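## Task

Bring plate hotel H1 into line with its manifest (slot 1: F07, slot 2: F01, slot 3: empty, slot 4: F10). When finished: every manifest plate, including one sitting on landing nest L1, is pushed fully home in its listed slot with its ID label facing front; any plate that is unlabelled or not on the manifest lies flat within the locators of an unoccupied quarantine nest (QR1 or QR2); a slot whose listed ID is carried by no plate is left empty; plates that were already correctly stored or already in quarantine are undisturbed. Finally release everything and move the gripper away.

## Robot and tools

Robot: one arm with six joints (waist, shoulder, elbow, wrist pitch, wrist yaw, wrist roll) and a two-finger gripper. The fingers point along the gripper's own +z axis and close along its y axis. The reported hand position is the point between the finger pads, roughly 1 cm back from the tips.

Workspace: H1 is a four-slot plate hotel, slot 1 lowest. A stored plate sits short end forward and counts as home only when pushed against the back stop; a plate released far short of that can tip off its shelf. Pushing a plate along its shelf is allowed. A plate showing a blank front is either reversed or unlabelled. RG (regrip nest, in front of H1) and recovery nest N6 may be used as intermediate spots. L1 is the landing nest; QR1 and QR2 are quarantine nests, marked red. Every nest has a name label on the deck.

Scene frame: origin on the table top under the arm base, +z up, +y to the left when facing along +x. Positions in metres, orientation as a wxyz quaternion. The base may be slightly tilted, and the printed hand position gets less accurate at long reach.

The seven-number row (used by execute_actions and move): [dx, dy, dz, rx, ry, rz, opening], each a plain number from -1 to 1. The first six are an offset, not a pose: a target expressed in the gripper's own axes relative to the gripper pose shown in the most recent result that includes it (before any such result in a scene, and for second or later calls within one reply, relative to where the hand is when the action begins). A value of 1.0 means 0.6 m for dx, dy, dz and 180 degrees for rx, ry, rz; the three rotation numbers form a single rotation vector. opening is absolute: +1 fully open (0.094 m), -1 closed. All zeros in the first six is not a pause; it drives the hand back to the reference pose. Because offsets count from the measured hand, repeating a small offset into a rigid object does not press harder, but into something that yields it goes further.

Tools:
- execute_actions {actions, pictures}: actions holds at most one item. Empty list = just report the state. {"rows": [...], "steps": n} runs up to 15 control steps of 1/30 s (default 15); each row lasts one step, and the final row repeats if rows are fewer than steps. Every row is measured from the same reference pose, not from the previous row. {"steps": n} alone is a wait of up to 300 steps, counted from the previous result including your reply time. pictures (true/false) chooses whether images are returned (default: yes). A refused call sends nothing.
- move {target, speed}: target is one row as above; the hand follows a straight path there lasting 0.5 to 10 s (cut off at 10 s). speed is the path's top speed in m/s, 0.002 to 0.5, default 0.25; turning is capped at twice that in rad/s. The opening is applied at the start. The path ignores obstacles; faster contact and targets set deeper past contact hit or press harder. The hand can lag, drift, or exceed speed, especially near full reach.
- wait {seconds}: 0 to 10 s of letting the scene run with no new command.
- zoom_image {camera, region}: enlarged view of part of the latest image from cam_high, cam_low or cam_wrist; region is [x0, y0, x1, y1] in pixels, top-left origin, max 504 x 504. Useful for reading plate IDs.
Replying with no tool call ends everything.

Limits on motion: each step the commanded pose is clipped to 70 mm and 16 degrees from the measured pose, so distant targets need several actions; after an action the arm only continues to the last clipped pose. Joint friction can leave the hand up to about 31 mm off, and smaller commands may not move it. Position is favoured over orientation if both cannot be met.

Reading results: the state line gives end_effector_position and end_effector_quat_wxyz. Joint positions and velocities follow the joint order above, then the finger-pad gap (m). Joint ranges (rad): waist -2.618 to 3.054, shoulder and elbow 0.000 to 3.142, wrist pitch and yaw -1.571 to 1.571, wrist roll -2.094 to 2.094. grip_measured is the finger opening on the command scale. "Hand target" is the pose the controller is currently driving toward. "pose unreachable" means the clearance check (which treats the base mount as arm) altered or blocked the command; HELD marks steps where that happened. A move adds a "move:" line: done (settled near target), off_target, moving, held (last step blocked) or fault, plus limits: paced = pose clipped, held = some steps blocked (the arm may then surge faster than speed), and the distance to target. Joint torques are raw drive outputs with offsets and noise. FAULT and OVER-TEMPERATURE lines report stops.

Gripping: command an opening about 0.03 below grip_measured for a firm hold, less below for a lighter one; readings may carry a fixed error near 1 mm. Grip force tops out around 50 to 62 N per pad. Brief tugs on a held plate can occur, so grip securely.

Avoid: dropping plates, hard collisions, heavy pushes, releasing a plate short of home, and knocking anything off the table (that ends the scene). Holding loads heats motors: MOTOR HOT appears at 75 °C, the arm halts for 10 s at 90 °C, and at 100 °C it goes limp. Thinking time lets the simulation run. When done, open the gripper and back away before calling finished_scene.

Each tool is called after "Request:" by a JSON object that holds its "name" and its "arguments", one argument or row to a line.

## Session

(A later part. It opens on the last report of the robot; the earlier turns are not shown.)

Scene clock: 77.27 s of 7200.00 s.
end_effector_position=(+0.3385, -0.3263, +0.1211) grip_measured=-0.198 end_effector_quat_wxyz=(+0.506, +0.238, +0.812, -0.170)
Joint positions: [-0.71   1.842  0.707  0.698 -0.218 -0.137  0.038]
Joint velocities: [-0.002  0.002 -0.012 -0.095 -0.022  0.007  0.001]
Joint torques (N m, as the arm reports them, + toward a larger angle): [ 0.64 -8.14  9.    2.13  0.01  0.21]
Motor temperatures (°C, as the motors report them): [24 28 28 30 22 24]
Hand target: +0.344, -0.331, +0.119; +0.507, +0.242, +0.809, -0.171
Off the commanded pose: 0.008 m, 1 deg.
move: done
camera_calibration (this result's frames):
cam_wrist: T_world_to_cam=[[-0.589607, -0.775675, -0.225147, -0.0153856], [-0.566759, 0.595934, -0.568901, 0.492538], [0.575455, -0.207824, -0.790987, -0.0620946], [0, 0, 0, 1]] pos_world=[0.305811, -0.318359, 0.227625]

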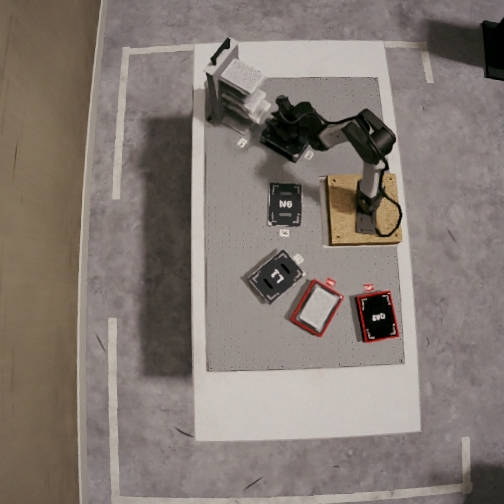

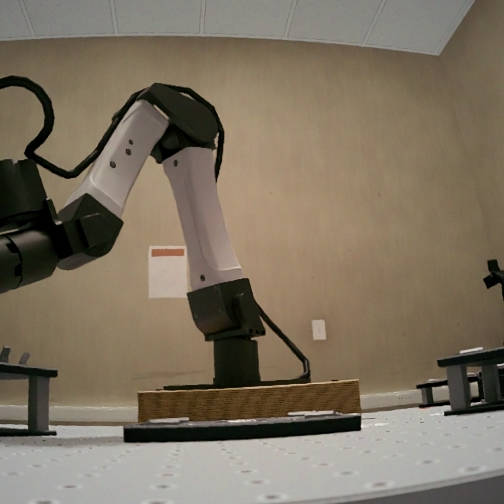

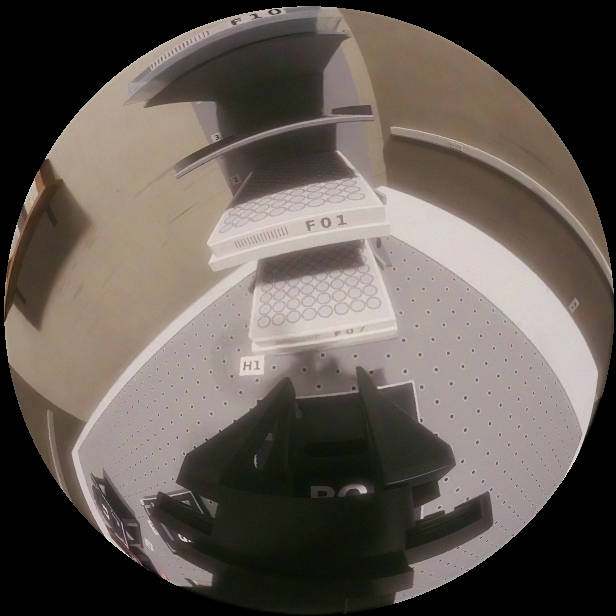

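Request:
{"name": "move", "arguments": {
  "target": [-0.037,0,0.064,0,0,0,-0.2],
  "speed": 0.02
}}

Scene clock: 80.53 s of 7200.00 s.
end_effector_position=(+0.3702, -0.3481, +0.1333) grip_measured=-0.198 end_effector_quat_wxyz=(+0.515, +0.230, +0.807, -0.175)
Joint positions: [-0.686  1.92   0.865  0.645 -0.202 -0.134  0.038]
Joint velocities: [ 0.007 -0.012  0.002 -0.037  0.022  0.051  0.   ]
Joint torques (N m, as the arm reports them, + toward a larger angle): [ 0.73 -9.15  9.79  1.89  0.03  0.18]
Motor temperatures (°C, as the motors report them): [24 28 28 31 22 24]
Hand target: +0.375, -0.350, +0.124; +0.506, +0.238, +0.811, -0.170
Off the commanded pose: 0.010 m, 2 deg.
move: done
camera_calibration (this result's frames):
cam_wrist: T_world_to_cam=[[-0.579603, -0.785528, -0.216811, -0.019149], [-0.562577, 0.578198, -0.590926, 0.525665], [0.589548, -0.22053, -0.777045, -0.0867258], [0, 0, 0, 1]] pos_world=[0.335757, -0.338106, 0.239087]

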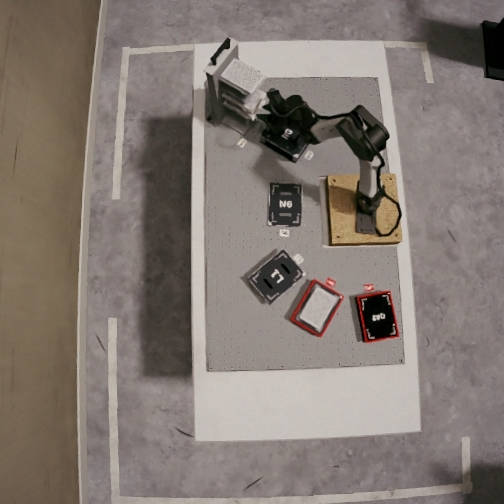

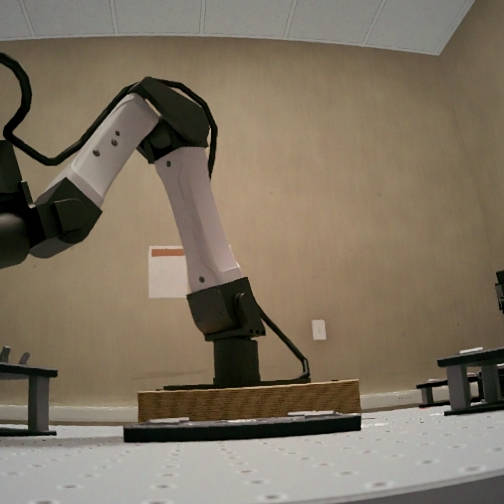

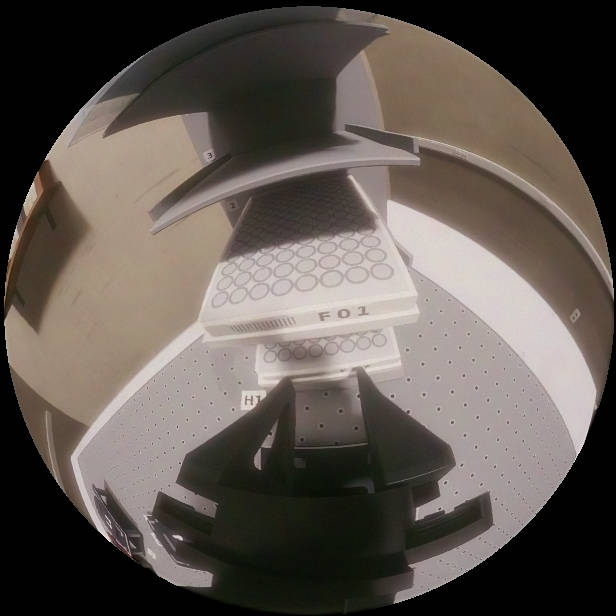

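Request:
{"name": "move", "arguments": {
  "target": [0.006,0,0.028,0,0.012,0,-0.2],
  "speed": 0.015
}}

Request:
{"name": "zoom_image", "arguments": {
  "camera": "cam_wrist",
  "region": [190, 260, 450, 440]
}}

Scene clock: 83.00 s of 7200.00 s.
end_effector_position=(+0.3712, -0.3488, +0.1316) grip_measured=-0.198 end_effector_quat_wxyz=(+0.507, +0.233, +0.813, -0.169)
Joint positions: [-0.686  1.92   0.885  0.601 -0.204 -0.134  0.038]
Joint velocities: [-0.002  0.007 -0.017 -0.007 -0.051 -0.051 -0.   ]
Joint torques (N m, as the arm reports them, + toward a larger angle): [ 0.92 -7.52 11.58  1.98  0.04  0.01]
Motor temperatures (°C, as the motors report them): [24 29 28 31 22 24]
Hand target: +0.381, -0.355, +0.123; +0.500, +0.233, +0.816, -0.170
Off the commanded pose: 0.015 m, 1 deg.
move: off_target
camera_calibration (this result's frames):
cam_wrist: T_world_to_cam=[[-0.581825, -0.782449, -0.221931, -0.0168831], [-0.572642, 0.587879, -0.571383, 0.530131], [0.577547, -0.205358, -0.790106, -0.0774009], [0, 0, 0, 1]] pos_world=[0.338455, -0.340758, 0.238006]

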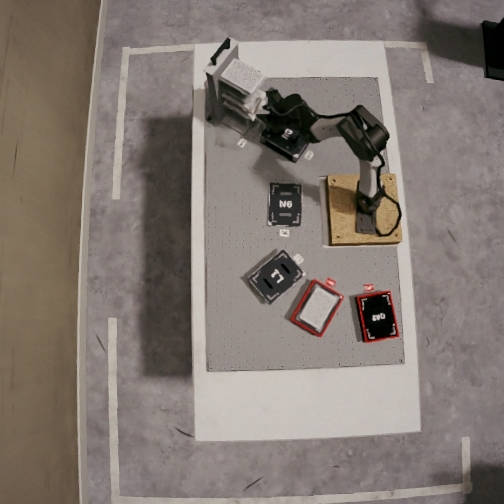

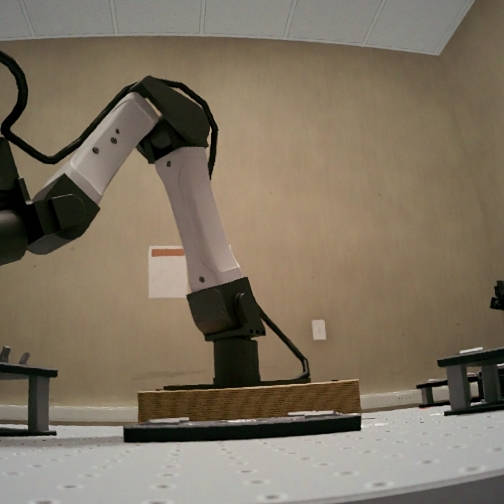

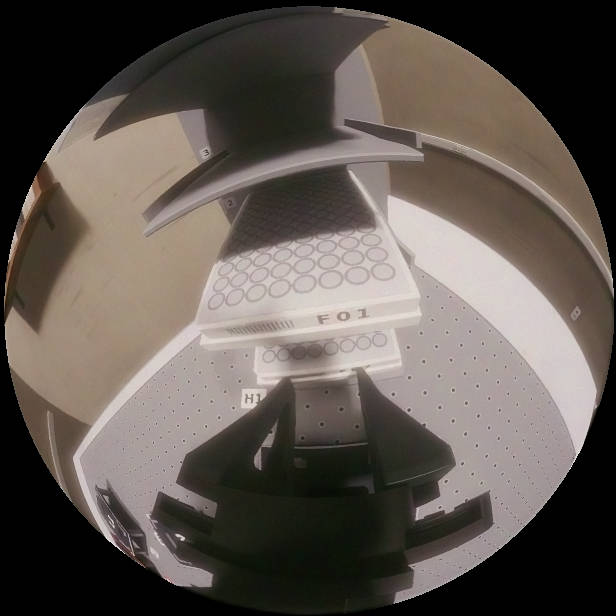

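Region (190, 260, 450, 440) of cam_wrist's 616x616 image, scaled by 1.938, with more detail than that image has; it fills the top 349 rows of this view, and the rest is white.

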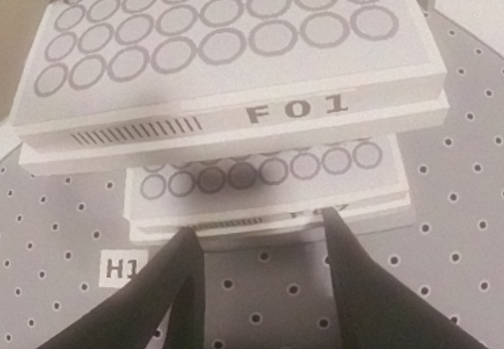

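Home (firm). Retreat and check the others.

Request:
{"name": "move", "arguments": {
  "target": [0.0,0.1,-0.2,0,0,0,-0.2],
  "speed": 0.15
}}

Request:
{"name": "zoom_image", "arguments": {
  "camera": "cam_high",
  "region": [200, 50, 290, 140]
}}

Request:
{"name": "zoom_image", "arguments": {
  "camera": "cam_wrist",
  "region": [220, 40, 520, 340]
}}

Scene clock: 85.50 s of 7200.00 s.
end_effector_position=(+0.3217, -0.2465, +0.1953) grip_measured=-0.198 end_effector_quat_wxyz=(+0.523, +0.224, +0.803, -0.174)
Joint positions: [-0.558  1.357  0.539  0.432 -0.096 -0.086  0.038]
Joint velocities: [-0.012 -0.007 -0.007 -0.081 -0.022 -0.081 -0.   ]
Joint torques (N m, as the arm reports them, + toward a larger angle): [ 0.65 -7.81  5.95  1.92  0.04  0.19]
Motor temperatures (°C, as the motors report them): [24 29 28 31 22 24]
Hand target: +0.314, -0.239, +0.183; +0.508, +0.233, +0.812, -0.168
Off the commanded pose: 0.019 m, 2 deg.
move: off_target
camera_calibration (this result's frames):
cam_wrist: T_world_to_cam=[[-0.567472, -0.794286, -0.216991, 0.0399847], [-0.560653, 0.56574, -0.604654, 0.475223], [0.603029, -0.221468, -0.76636, 0.00580737], [0, 0, 0, 1]] pos_world=[0.285623, -0.235807, 0.300472]

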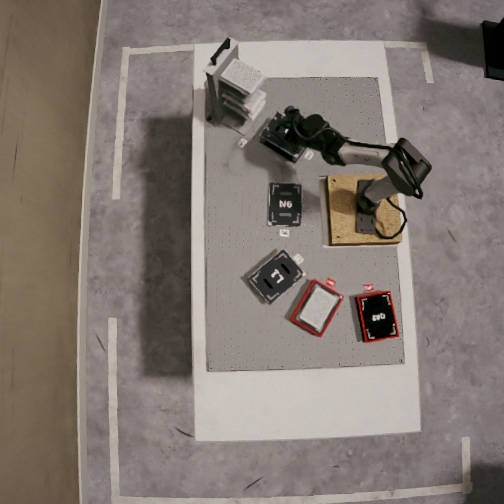

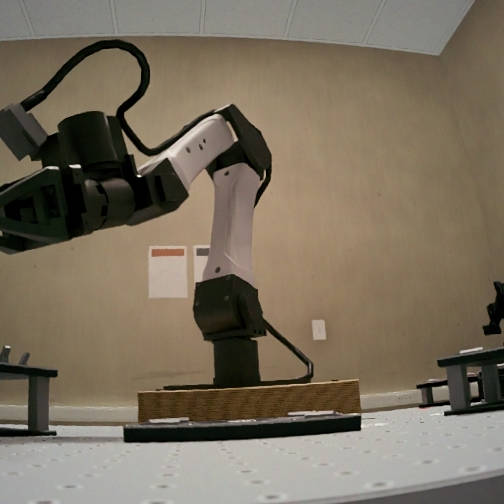

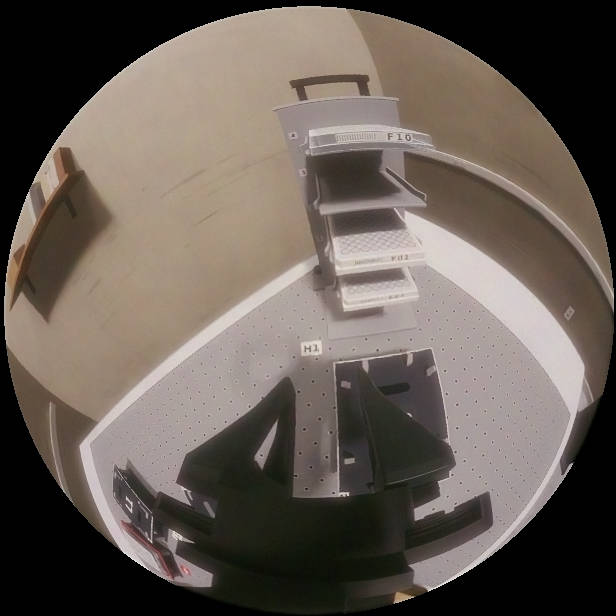

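Region (200, 50, 290, 140) of cam_high's 504x504 image, scaled by 5.600, with more detail than that image has.

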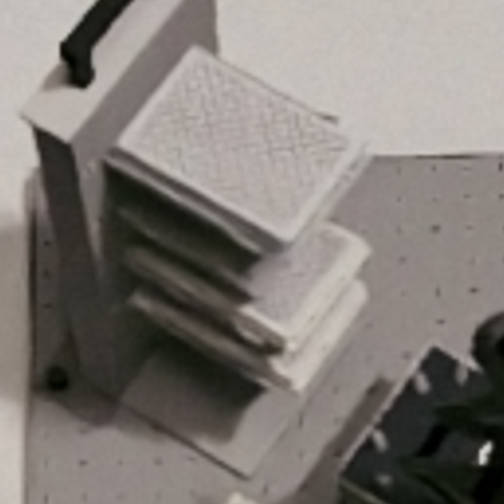

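Region (220, 40, 520, 340) of cam_wrist's 616x616 image, scaled by 1.680, with more detail than that image has.

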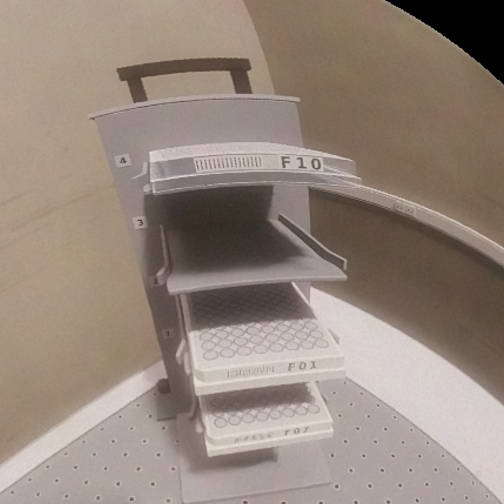

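All three line up.

Request:
{"name": "finished_scene", "arguments": {
  "scene": 1
}}

The scene is finished: the task was done.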